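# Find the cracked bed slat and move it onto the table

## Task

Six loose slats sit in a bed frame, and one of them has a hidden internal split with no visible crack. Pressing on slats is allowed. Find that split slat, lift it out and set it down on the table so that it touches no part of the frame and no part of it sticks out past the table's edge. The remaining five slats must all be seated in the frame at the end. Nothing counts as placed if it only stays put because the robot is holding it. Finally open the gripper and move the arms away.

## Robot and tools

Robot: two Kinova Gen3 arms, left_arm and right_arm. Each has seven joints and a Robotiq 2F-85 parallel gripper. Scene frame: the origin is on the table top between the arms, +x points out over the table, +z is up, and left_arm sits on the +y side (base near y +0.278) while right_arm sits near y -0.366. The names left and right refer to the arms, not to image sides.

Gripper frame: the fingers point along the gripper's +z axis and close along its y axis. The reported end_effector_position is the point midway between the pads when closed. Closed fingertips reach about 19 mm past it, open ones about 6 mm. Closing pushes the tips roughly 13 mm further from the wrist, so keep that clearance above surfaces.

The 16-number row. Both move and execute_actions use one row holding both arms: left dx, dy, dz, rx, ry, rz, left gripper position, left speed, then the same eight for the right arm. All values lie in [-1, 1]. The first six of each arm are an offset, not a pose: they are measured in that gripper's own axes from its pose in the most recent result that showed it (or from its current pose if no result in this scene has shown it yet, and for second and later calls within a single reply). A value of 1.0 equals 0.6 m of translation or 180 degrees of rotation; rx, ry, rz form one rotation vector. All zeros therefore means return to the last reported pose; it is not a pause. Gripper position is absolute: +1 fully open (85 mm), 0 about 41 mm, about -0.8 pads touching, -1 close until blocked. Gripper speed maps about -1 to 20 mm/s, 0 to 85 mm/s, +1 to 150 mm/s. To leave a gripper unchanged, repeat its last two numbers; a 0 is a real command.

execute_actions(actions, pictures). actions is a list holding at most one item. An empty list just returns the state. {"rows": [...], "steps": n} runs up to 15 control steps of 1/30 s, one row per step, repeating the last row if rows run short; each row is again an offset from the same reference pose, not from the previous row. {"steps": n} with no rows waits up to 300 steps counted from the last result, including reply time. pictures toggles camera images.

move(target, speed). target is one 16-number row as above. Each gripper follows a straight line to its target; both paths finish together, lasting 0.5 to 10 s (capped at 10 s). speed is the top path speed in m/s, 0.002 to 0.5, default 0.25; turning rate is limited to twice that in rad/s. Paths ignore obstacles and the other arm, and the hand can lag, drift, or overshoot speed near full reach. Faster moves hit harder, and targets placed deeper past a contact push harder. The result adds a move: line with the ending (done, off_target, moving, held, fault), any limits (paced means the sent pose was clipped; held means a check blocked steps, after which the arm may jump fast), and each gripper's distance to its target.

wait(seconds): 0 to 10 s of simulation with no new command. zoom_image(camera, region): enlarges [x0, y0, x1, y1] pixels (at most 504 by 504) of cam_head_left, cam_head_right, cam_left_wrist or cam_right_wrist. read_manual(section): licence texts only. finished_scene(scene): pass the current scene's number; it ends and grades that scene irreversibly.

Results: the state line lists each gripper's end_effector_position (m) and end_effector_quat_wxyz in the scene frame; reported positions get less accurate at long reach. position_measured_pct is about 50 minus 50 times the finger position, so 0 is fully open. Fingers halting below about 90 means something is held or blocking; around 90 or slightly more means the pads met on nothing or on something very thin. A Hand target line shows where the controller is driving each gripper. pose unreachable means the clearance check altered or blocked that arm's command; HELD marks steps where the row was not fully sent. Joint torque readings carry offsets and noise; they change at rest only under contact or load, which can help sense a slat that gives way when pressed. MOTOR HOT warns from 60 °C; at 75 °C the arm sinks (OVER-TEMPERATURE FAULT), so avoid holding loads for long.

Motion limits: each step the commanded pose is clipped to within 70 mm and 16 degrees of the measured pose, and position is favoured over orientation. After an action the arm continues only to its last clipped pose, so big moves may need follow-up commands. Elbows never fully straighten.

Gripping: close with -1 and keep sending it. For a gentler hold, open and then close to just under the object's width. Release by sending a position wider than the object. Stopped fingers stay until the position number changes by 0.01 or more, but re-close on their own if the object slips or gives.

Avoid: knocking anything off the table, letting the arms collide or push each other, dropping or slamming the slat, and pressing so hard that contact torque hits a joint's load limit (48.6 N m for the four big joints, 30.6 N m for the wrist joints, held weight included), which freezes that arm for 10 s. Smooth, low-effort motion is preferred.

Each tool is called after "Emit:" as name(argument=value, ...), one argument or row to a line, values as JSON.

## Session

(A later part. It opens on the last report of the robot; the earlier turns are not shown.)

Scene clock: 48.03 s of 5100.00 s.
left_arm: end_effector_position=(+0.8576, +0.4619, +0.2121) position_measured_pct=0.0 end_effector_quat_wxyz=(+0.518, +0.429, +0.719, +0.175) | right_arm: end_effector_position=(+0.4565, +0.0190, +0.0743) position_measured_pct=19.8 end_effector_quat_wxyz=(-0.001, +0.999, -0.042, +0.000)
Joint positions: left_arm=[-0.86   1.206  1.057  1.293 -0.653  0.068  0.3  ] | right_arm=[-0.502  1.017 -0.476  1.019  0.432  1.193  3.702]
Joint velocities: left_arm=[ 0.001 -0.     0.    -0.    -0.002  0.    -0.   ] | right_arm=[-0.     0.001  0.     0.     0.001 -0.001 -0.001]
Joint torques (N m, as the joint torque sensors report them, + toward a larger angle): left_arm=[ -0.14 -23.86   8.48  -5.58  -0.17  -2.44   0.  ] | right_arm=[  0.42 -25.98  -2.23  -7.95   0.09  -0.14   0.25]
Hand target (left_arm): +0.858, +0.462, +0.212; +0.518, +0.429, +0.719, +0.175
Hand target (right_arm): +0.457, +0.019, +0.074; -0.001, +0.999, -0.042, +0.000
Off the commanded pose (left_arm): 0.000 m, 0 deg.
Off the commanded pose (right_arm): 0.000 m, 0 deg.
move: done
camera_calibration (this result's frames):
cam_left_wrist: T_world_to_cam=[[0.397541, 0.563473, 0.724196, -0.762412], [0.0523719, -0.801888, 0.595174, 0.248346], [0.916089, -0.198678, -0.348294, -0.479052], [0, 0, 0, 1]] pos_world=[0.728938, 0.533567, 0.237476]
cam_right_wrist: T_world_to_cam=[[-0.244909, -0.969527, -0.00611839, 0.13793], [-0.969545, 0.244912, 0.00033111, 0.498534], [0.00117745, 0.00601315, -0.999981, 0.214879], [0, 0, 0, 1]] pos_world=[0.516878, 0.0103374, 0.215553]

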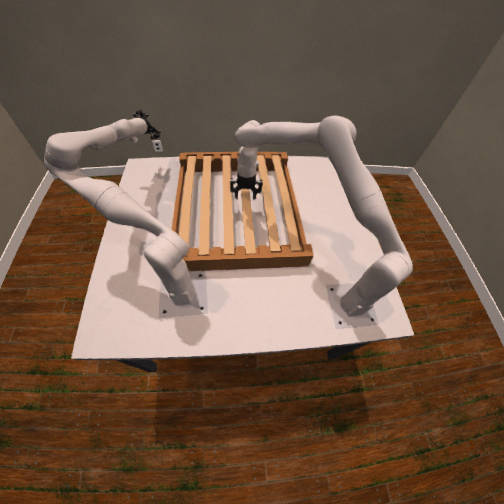

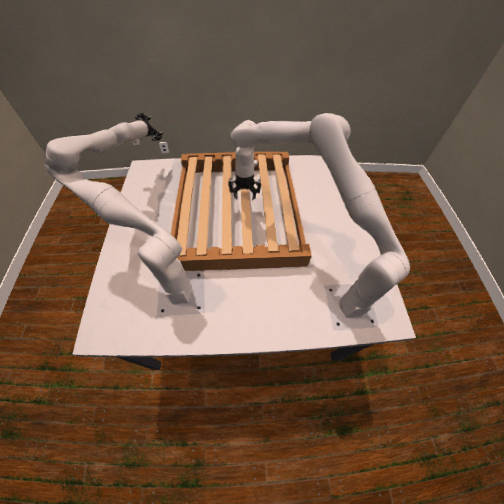

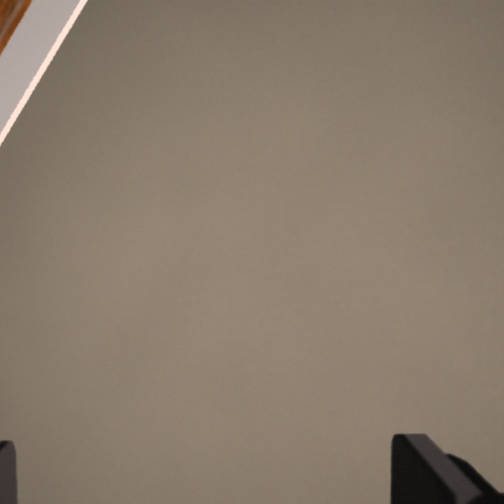

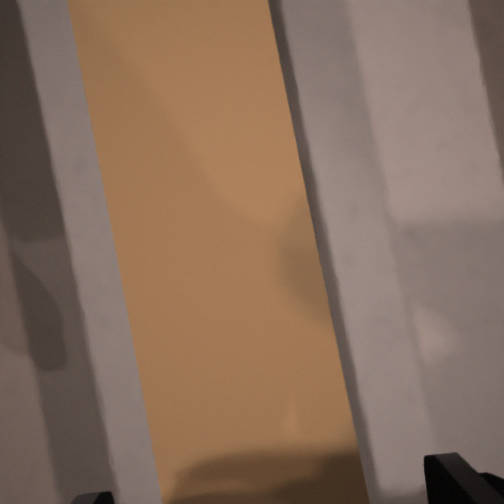

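Emit:
move(
  target=[0,0,0,0,0,0,1,0,0,0,0,0,0,0,-1,0],
)

Emit:
move(
  target=[0,0,0,0,0,0,1,0,0,0,-0.17,0,0,0,-1,0],
  speed=0.12,
)

Emit:
move(
  target=[0,0,0,0,0,0,1,0,-0.047,0.57,0,0,0,0,-1,0],
  speed=0.2,
)

Emit:
move(
  target=[0,0,0,0,0,0,1,0,0,0,0.255,0,0,0,-1,0],
  speed=0.1,
)

Scene clock: 54.60 s of 5100.00 s.
left_arm: end_effector_position=(+0.8576, +0.4619, +0.2121) position_measured_pct=0.0 end_effector_quat_wxyz=(+0.518, +0.429, +0.719, +0.175) | right_arm: end_effector_position=(+0.4565, +0.0186, +0.0743) position_measured_pct=54.8 end_effector_quat_wxyz=(-0.000, +0.999, -0.041, +0.000)
Joint positions: left_arm=[-0.86   1.206  1.057  1.293 -0.653  0.068  0.3  ] | right_arm=[-0.502  1.017 -0.476  1.019  0.433  1.193  3.703]
Joint velocities: left_arm=[-0.    -0.001  0.     0.     0.001 -0.     0.001] | right_arm=[ 0.    -0.    -0.    -0.    -0.001 -0.     0.001]
Joint torques (N m, as the joint torque sensors report them, + toward a larger angle): left_arm=[  0.16 -24.01   8.55  -5.57   0.19  -2.59   0.16] | right_arm=[ -0.07 -26.13  -2.42  -8.41  -0.33  -0.22  -0.34]
Hand target (left_arm): +0.858, +0.462, +0.212; +0.518, +0.429, +0.719, +0.175
Hand target (right_arm): +0.457, +0.019, +0.074; -0.001, +0.999, -0.042, +0.000
Off the commanded pose (left_arm): 0.000 m, 0 deg.
Off the commanded pose (right_arm): 0.000 m, 0 deg.
After step 90, 2.87 s passed at rest.
move: done
camera_calibration (this result's frames):
cam_left_wrist: T_world_to_cam=[[0.397537, 0.563474, 0.724197, -0.762412], [0.0523723, -0.801888, 0.595174, 0.248346], [0.91609, -0.198676, -0.348291, -0.479055], [0, 0, 0, 1]] pos_world=[0.728939, 0.533568, 0.237476]
cam_right_wrist: T_world_to_cam=[[-0.243671, -0.969845, -0.00508287, 0.13691], [-0.969857, 0.243674, -0.000024846, 0.498813], [0.00126266, 0.0049236, -0.999987, 0.214827], [0, 0, 0, 1]] pos_world=[0.516867, 0.010176, 0.215533]

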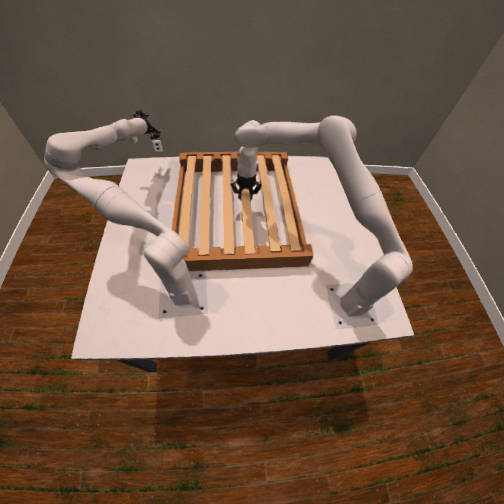

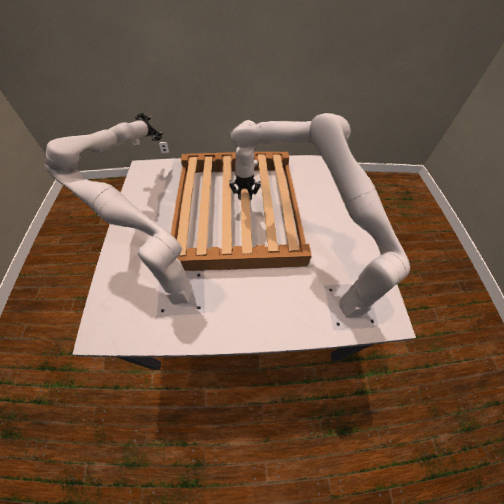

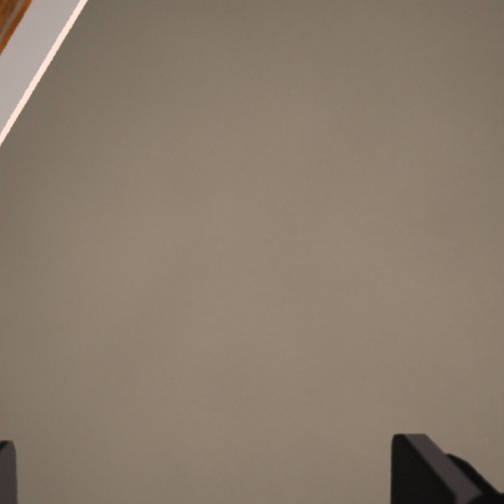

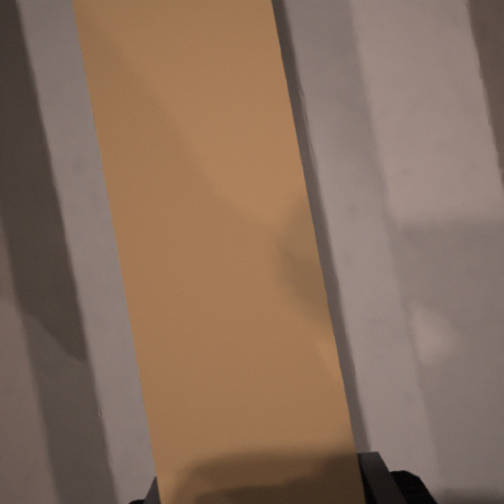

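Scene clock: 55.80 s of 5100.00 s.
left_arm: end_effector_position=(+0.8576, +0.4619, +0.2121) position_measured_pct=0.0 end_effector_quat_wxyz=(+0.518, +0.429, +0.719, +0.175) | right_arm: end_effector_position=(+0.4562, +0.0188, +0.1762) position_measured_pct=54.8 end_effector_quat_wxyz=(-0.000, +0.999, -0.041, +0.000)
Joint positions: left_arm=[-0.86   1.206  1.057  1.293 -0.653  0.068  0.3  ] | right_arm=[-0.515  0.92  -0.496  0.877  0.393  1.419  3.745]
Joint velocities: left_arm=[-0.001  0.     0.    -0.    -0.001  0.001 -0.   ] | right_arm=[-0.002  0.001 -0.    -0.002 -0.     0.001  0.001]
Joint torques (N m, as the joint torque sensors report them, + toward a larger angle): left_arm=[  0.22 -23.52   8.56  -5.74   0.08  -2.71  -0.03] | right_arm=[ -0.36 -26.52  -2.08  -9.15   0.12   0.24   0.04]
Hand target (left_arm): +0.858, +0.462, +0.212; +0.518, +0.429, +0.719, +0.175
Hand target (right_arm): +0.456, +0.019, +0.176; -0.000, +0.999, -0.041, +0.000
Off the commanded pose (left_arm): 0.000 m, 0 deg.
Off the commanded pose (right_arm): 0.000 m, 0 deg.
move: done
camera_calibration (this result's frames):
cam_left_wrist: T_world_to_cam=[[0.397534, 0.563475, 0.724198, -0.762412], [0.0523727, -0.801888, 0.595174, 0.248346], [0.916091, -0.198674, -0.348289, -0.479058], [0, 0, 0, 1]] pos_world=[0.728939, 0.533569, 0.237477]
cam_right_wrist: T_world_to_cam=[[-0.242942, -0.970027, -0.00518287, 0.137243], [-0.97004, 0.242946, -0.000204213, 0.498597], [0.00145725, 0.00497798, -0.999987, 0.316721], [0, 0, 0, 1]] pos_world=[0.51654, 0.0104209, 0.31753]

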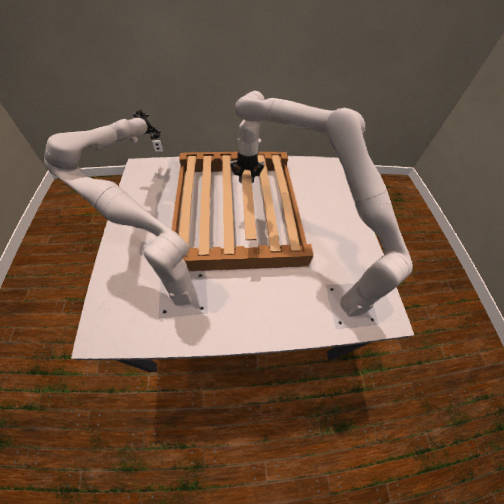

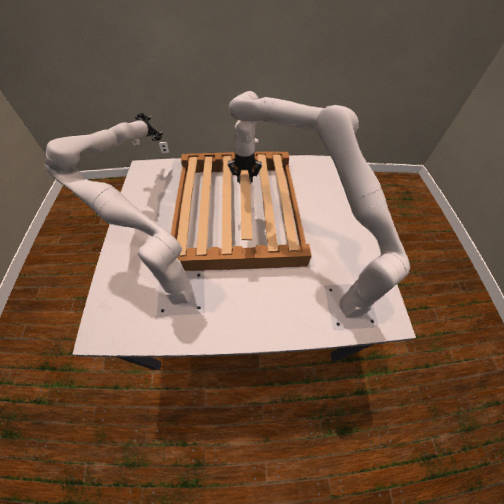

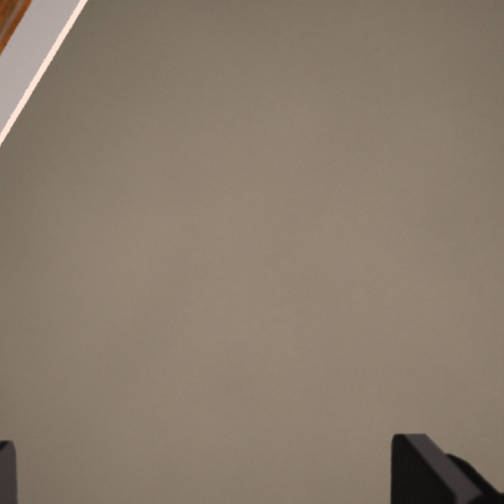

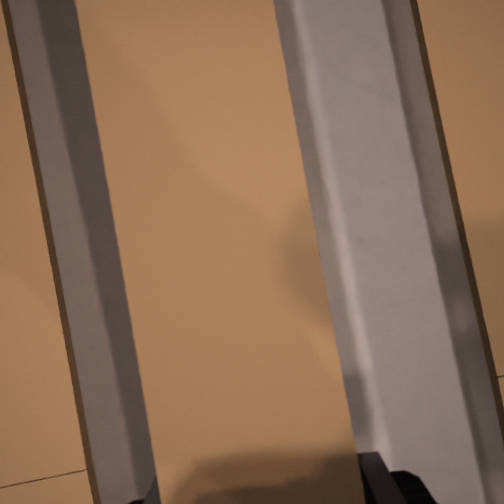

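Scene clock: 57.93 s of 5100.00 s.
left_arm: end_effector_position=(+0.8576, +0.4619, +0.2121) position_measured_pct=0.0 end_effector_quat_wxyz=(+0.518, +0.429, +0.719, +0.175) | right_arm: end_effector_position=(+0.4015, -0.3188, +0.1766) position_measured_pct=54.8 end_effector_quat_wxyz=(-0.001, +0.999, -0.041, +0.001)
Joint positions: left_arm=[-0.86   1.206  1.057  1.293 -0.653  0.068  0.3  ] | right_arm=[ 0.199  0.513 -0.541  1.677  0.297  1.032  4.202]
Joint velocities: left_arm=[ 0.    -0.     0.     0.001  0.    -0.    -0.   ] | right_arm=[ 0.009 -0.004  0.004  0.001 -0.003 -0.001  0.004]
Joint torques (N m, as the joint torque sensors report them, + toward a larger angle): left_arm=[ -0.27 -23.72   8.62  -5.65  -0.16  -2.32  -0.14] | right_arm=[ -0.35 -17.98  -1.92  -8.46   0.02  -0.15   0.39]
Hand target (left_arm): +0.858, +0.462, +0.212; +0.518, +0.429, +0.719, +0.175
Hand target (right_arm): +0.402, -0.319, +0.177; -0.001, +0.999, -0.041, +0.001
Off the commanded pose (left_arm): 0.000 m, 0 deg.
Off the commanded pose (right_arm): 0.002 m, 0 deg.
move: done
camera_calibration (this result's frames):
cam_left_wrist: T_world_to_cam=[[0.397531, 0.563476, 0.724199, -0.762411], [0.0523733, -0.801888, 0.595175, 0.248346], [0.916093, -0.198672, -0.348286, -0.479061], [0, 0, 0, 1]] pos_world=[0.72894, 0.53357, 0.237478]
cam_right_wrist: T_world_to_cam=[[-0.242731, -0.970067, -0.0072648, -0.203246], [-0.970089, 0.242745, -0.00117784, 0.527649], [0.00290608, 0.00676161, -0.999973, 0.318808], [0, 0, 0, 1]] pos_world=[0.461606, -0.327402, 0.317944]

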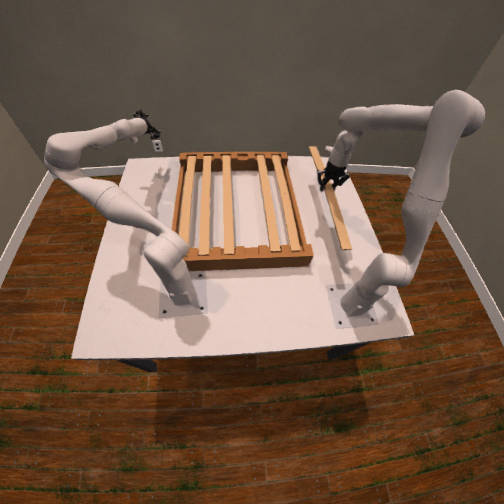

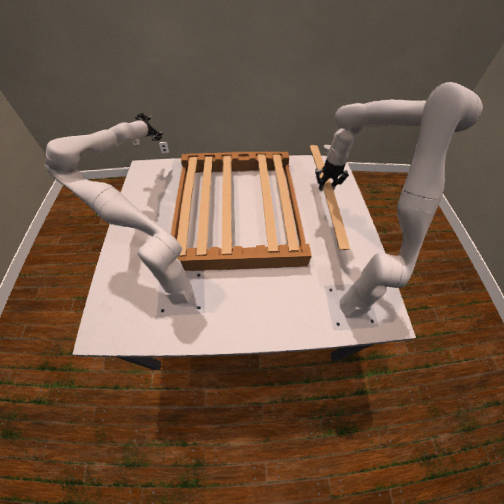

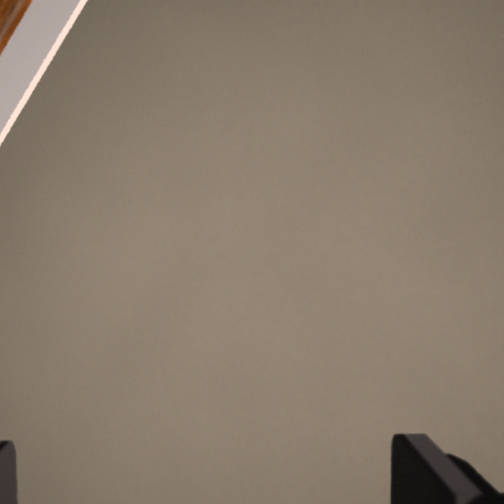

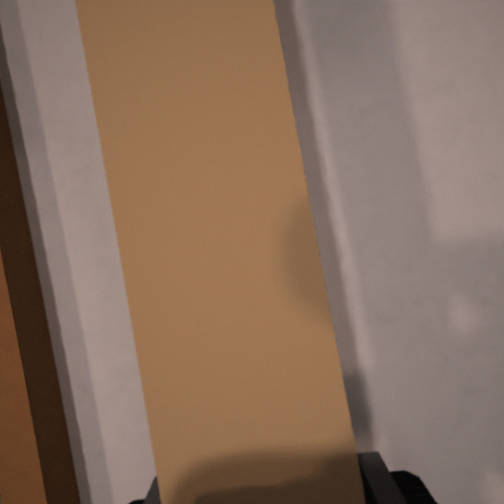

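Scene clock: 59.83 s of 5100.00 s.
left_arm: end_effector_position=(+0.8576, +0.4619, +0.2121) position_measured_pct=0.0 end_effector_quat_wxyz=(+0.518, +0.429, +0.719, +0.175) | right_arm: end_effector_position=(+0.4021, -0.3193, +0.0240) position_measured_pct=54.8 end_effector_quat_wxyz=(-0.001, +0.999, -0.041, +0.001)
Joint positions: left_arm=[-0.86   1.206  1.057  1.293 -0.653  0.068  0.3  ] | right_arm=[ 0.11   0.763 -0.414  1.828  0.476  0.648  4.05 ]
Joint velocities: left_arm=[ 0.     0.     0.     0.    -0.001  0.     0.   ] | right_arm=[-0.003  0.005  0.     0.     0.002 -0.    -0.   ]
Joint torques (N m, as the joint torque sensors report them, + toward a larger angle): left_arm=[ -0.35 -24.16   8.7   -6.17  -0.12  -2.78   0.21] | right_arm=[  0.1  -19.97  -2.05  -5.48   0.24  -0.07   0.13]
Hand target (left_arm): +0.858, +0.462, +0.212; +0.518, +0.429, +0.719, +0.175
Hand target (right_arm): +0.402, -0.319, +0.024; -0.001, +0.999, -0.041, +0.001
Off the commanded pose (left_arm): 0.000 m, 0 deg.
Off the commanded pose (right_arm): 0.001 m, 0 deg.
move: done
camera_calibration (this result's frames):
cam_left_wrist: T_world_to_cam=[[0.397528, 0.563477, 0.7242, -0.762411], [0.0523737, -0.801888, 0.595175, 0.248346], [0.916094, -0.19867, -0.348284, -0.479064], [0, 0, 0, 1]] pos_world=[0.72894, 0.533571, 0.237478]
cam_right_wrist: T_world_to_cam=[[-0.244208, -0.969698, -0.00695515, -0.203961], [-0.969717, 0.244225, -0.00161944, 0.528561], [0.00326899, 0.00634904, -0.999975, 0.165913], [0, 0, 0, 1]] pos_world=[0.462203, -0.327922, 0.165346]

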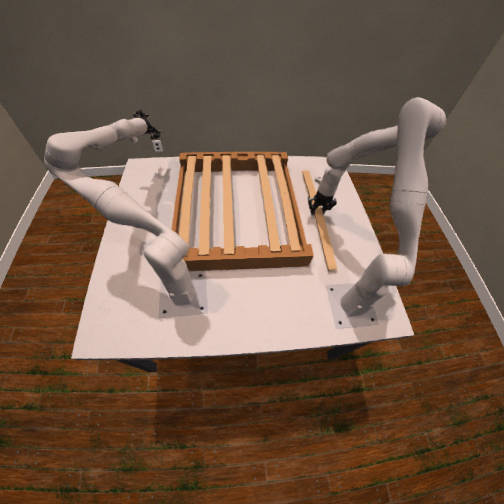

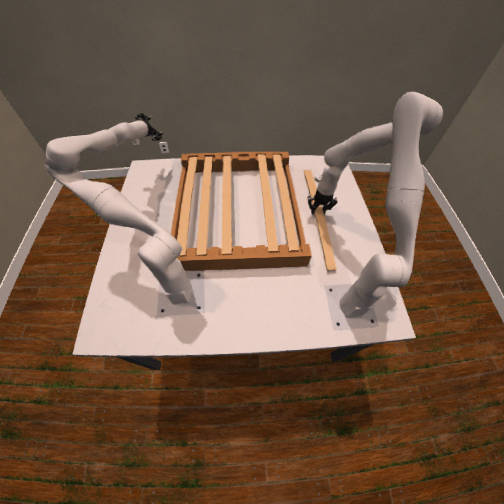

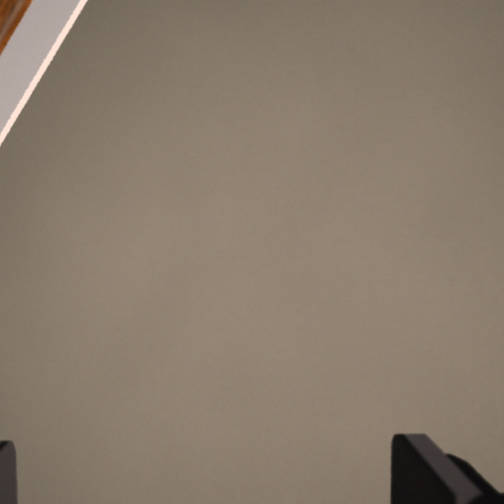

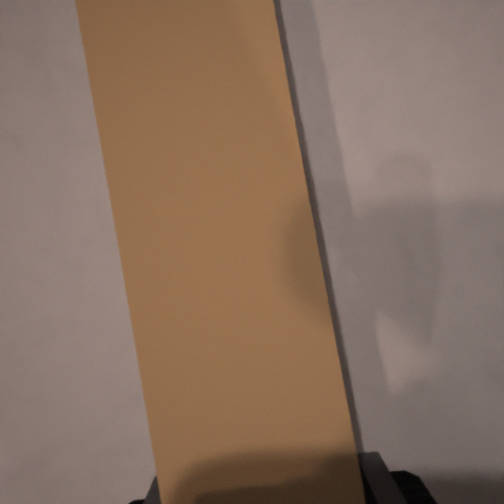

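Emit:
move(
  target=[0,0,0,0,0,0,1,0,0,0.03,0.012,0,0,0,-1,0],
  speed=0.04,
)

Emit:
move(
  target=[0,0,0,0,0,0,1,0,0,0,0,0,0,0,0.6,0],
)

Emit:
move(
  target=[0,0,0,0,0,0,1,0,0,0,-0.2,0,0,0,0.6,0],
)

Scene clock: 66.17 s of 5100.00 s.
left_arm: end_effector_position=(+0.8576, +0.4619, +0.2121) position_measured_pct=0.0 end_effector_quat_wxyz=(+0.518, +0.429, +0.719, +0.175) | right_arm: end_effector_position=(+0.4015, -0.3361, +0.0177) position_measured_pct=54.8 end_effector_quat_wxyz=(-0.001, +0.999, -0.041, +0.002)
Joint positions: left_arm=[-0.86   1.206  1.057  1.293 -0.653  0.068  0.3  ] | right_arm=[ 0.144  0.772 -0.408  1.84   0.489  0.625  4.077]
Joint velocities: left_arm=[0.001 0.    0.    0.001 0.003 0.    0.   ] | right_arm=[ 0.003 -0.     0.001  0.001 -0.    -0.002  0.002]
Joint torques (N m, as the joint torque sensors report them, + toward a larger angle): left_arm=[ -0.01 -23.55   8.71  -5.63   0.03  -2.52  -0.07] | right_arm=[  0.87 -18.57  -0.9   -4.95   0.57  -0.26   0.11]
Hand target (left_arm): +0.858, +0.462, +0.212; +0.518, +0.429, +0.719, +0.175
Hand target (right_arm): +0.401, -0.337, +0.017; -0.001, +0.999, -0.041, +0.001
Off the commanded pose (left_arm): 0.000 m, 0 deg.
Off the commanded pose (right_arm): 0.002 m, 0 deg.
After step 90, 2.60 s passed at rest.
move: done
camera_calibration (this result's frames):
cam_left_wrist: T_world_to_cam=[[0.397524, 0.563478, 0.724201, -0.762411], [0.0523741, -0.801887, 0.595175, 0.248346], [0.916096, -0.198667, -0.348281, -0.479067], [0, 0, 0, 1]] pos_world=[0.728941, 0.533572, 0.237479]
cam_right_wrist: T_world_to_cam=[[-0.243003, -0.969989, -0.00843819, -0.221007], [-0.97001, 0.24304, -0.00360738, 0.531751], [0.00554993, 0.00730852, -0.999958, 0.159178], [0, 0, 0, 1]] pos_world=[0.461215, -0.344774, 0.159225]

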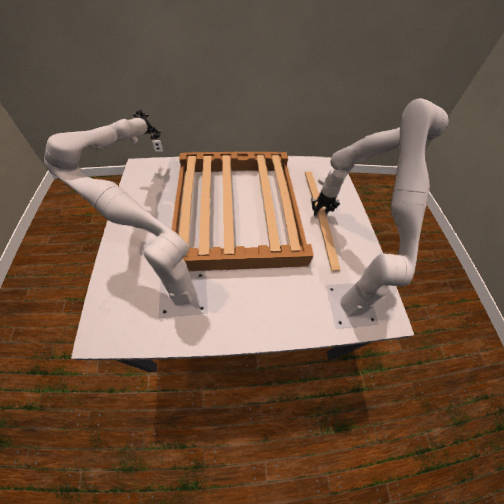

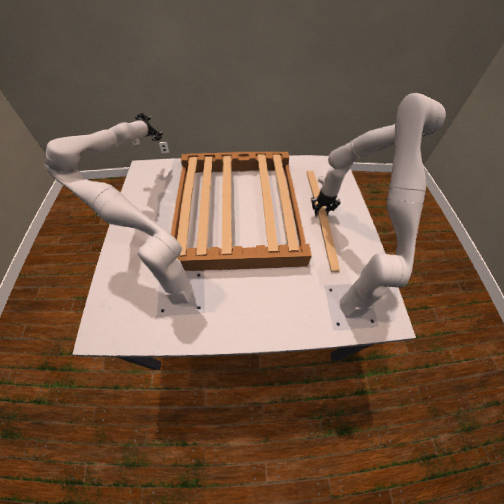

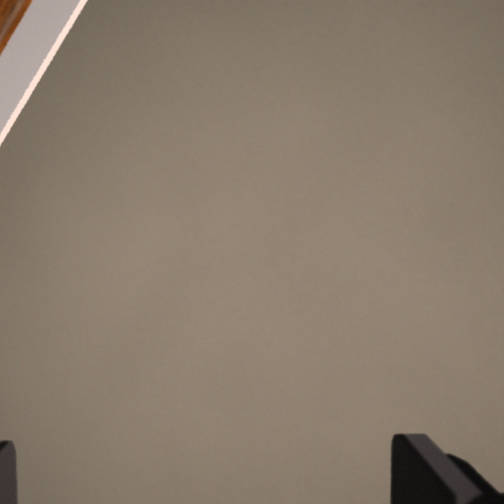

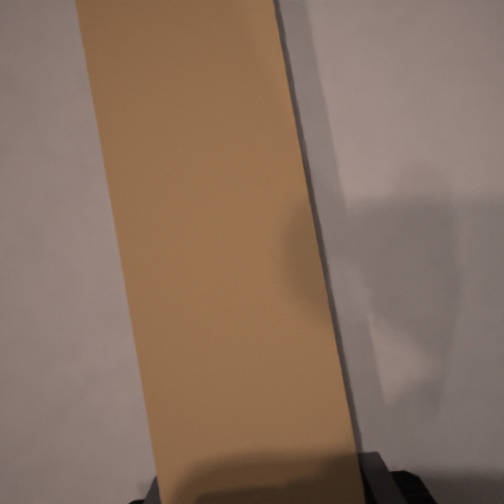

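Scene clock: 66.93 s of 5100.00 s.
left_arm: end_effector_position=(+0.8576, +0.4619, +0.2121) position_measured_pct=0.0 end_effector_quat_wxyz=(+0.518, +0.429, +0.719, +0.175) | right_arm: end_effector_position=(+0.4015, -0.3361, +0.0177) position_measured_pct=19.8 end_effector_quat_wxyz=(-0.001, +0.999, -0.041, +0.002)
Joint positions: left_arm=[-0.86   1.206  1.057  1.293 -0.653  0.068  0.3  ] | right_arm=[ 0.144  0.772 -0.408  1.84   0.489  0.625  4.077]
Joint velocities: left_arm=[-0.002 -0.     0.    -0.001  0.001 -0.    -0.001] | right_arm=[-0.    -0.     0.     0.     0.001  0.    -0.001]
Joint torques (N m, as the joint torque sensors report them, + toward a larger angle): left_arm=[  0.37 -23.61   9.11  -5.81  -0.06  -2.52   0.21] | right_arm=[  0.04 -19.18  -1.35  -5.08   0.23  -0.12   0.02]
Hand target (left_arm): +0.858, +0.462, +0.212; +0.518, +0.429, +0.719, +0.175
Hand target (right_arm): +0.401, -0.336, +0.018; -0.001, +0.999, -0.041, +0.002
Off the commanded pose (left_arm): 0.000 m, 0 deg.
Off the commanded pose (right_arm): 0.000 m, 0 deg.
move: done
camera_calibration (this result's frames):
cam_left_wrist: T_world_to_cam=[[0.397521, 0.563479, 0.724202, -0.76241], [0.0523745, -0.801887, 0.595175, 0.248346], [0.916097, -0.198665, -0.348279, -0.47907], [0, 0, 0, 1]] pos_world=[0.728942, 0.533573, 0.23748]
cam_right_wrist: T_world_to_cam=[[-0.243004, -0.969989, -0.00844013, -0.221006], [-0.970009, 0.24304, -0.00361467, 0.531755], [0.00555748, 0.00730863, -0.999958, 0.159177], [0, 0, 0, 1]] pos_world=[0.461217, -0.344774, 0.159227]

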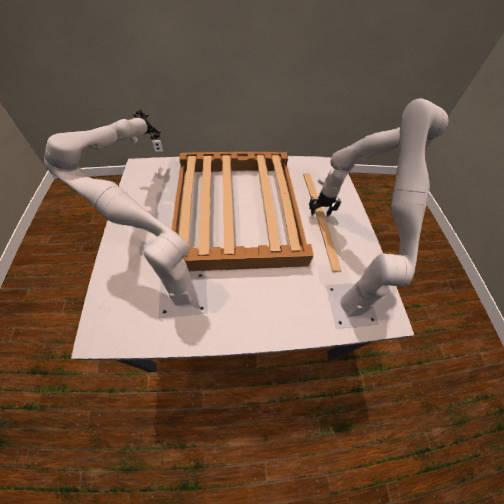

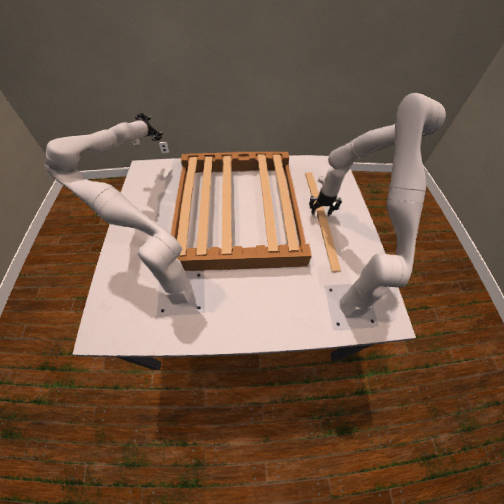

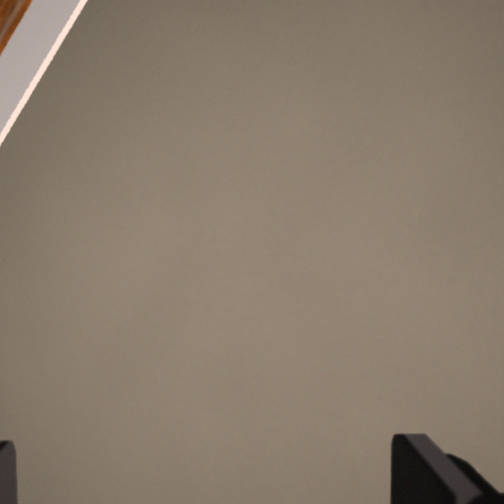

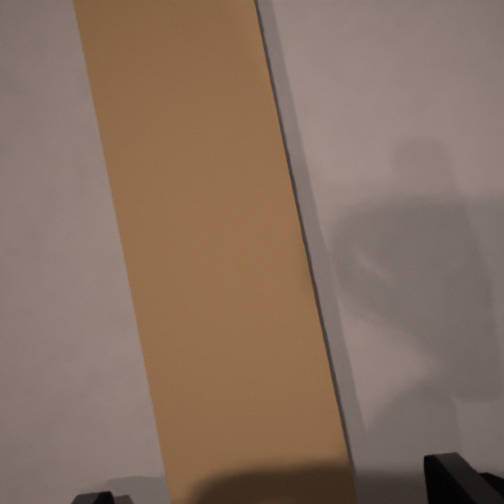

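Scene clock: 67.93 s of 5100.00 s.
left_arm: end_effector_position=(+0.8576, +0.4619, +0.2121) position_measured_pct=0.0 end_effector_quat_wxyz=(+0.518, +0.429, +0.719, +0.175) | right_arm: end_effector_position=(+0.4007, -0.3358, +0.1374) position_measured_pct=19.8 end_effector_quat_wxyz=(-0.002, +0.999, -0.040, +0.002)
Joint positions: left_arm=[-0.86   1.206  1.057  1.293 -0.653  0.068  0.3  ] | right_arm=[ 0.222  0.562 -0.518  1.743  0.335  0.921  4.206]
Joint velocities: left_arm=[ 0.     0.    -0.    -0.    -0.001 -0.    -0.001] | right_arm=[ 0.002 -0.003  0.    -0.001  0.001  0.001 -0.001]
Joint torques (N m, as the joint torque sensors report them, + toward a larger angle): left_arm=[ -0.04 -24.36   8.89  -6.     0.02  -2.29   0.19] | right_arm=[ -0.24 -17.86  -1.48  -7.23  -0.01  -0.05  -0.14]
Hand target (left_arm): +0.858, +0.462, +0.212; +0.518, +0.429, +0.719, +0.175
Hand target (right_arm): +0.401, -0.336, +0.138; -0.002, +0.999, -0.040, +0.002
Off the commanded pose (left_arm): 0.000 m, 0 deg.
Off the commanded pose (right_arm): 0.001 m, 0 deg.
move: done
camera_calibration (this result's frames):
cam_left_wrist: T_world_to_cam=[[0.397518, 0.56348, 0.724203, -0.76241], [0.052375, -0.801887, 0.595176, 0.248346], [0.916098, -0.198663, -0.348277, -0.479073], [0, 0, 0, 1]] pos_world=[0.728942, 0.533574, 0.23748]
cam_right_wrist: T_world_to_cam=[[-0.24189, -0.970264, -0.00873033, -0.220434], [-0.970289, 0.241926, -0.00330893, 0.531052], [0.00532263, 0.00767055, -0.999956, 0.27912], [0, 0, 0, 1]] pos_world=[0.460468, -0.344496, 0.278941]

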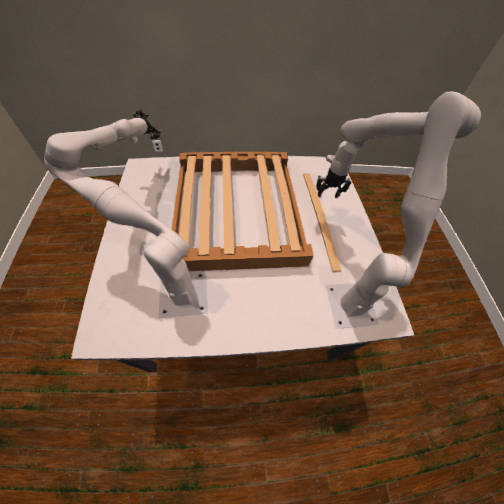

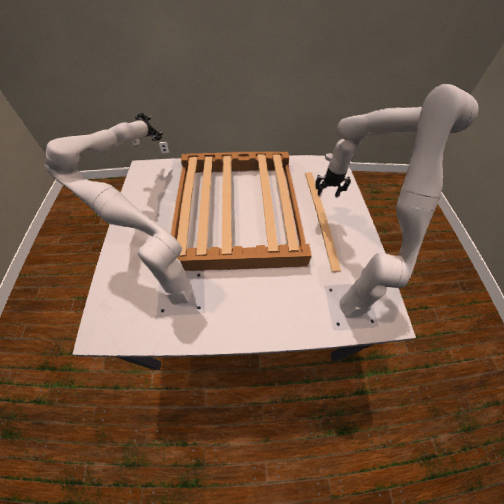

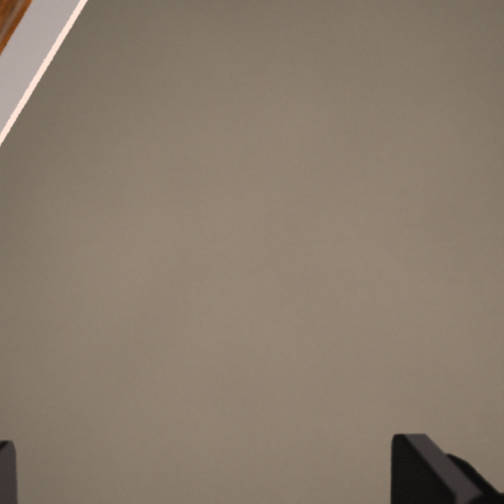

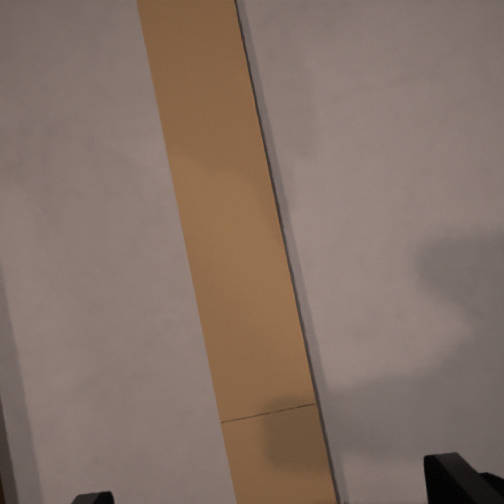

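Emit:
finished_scene(
  scene=1,
)

The scene is finished: the task was done.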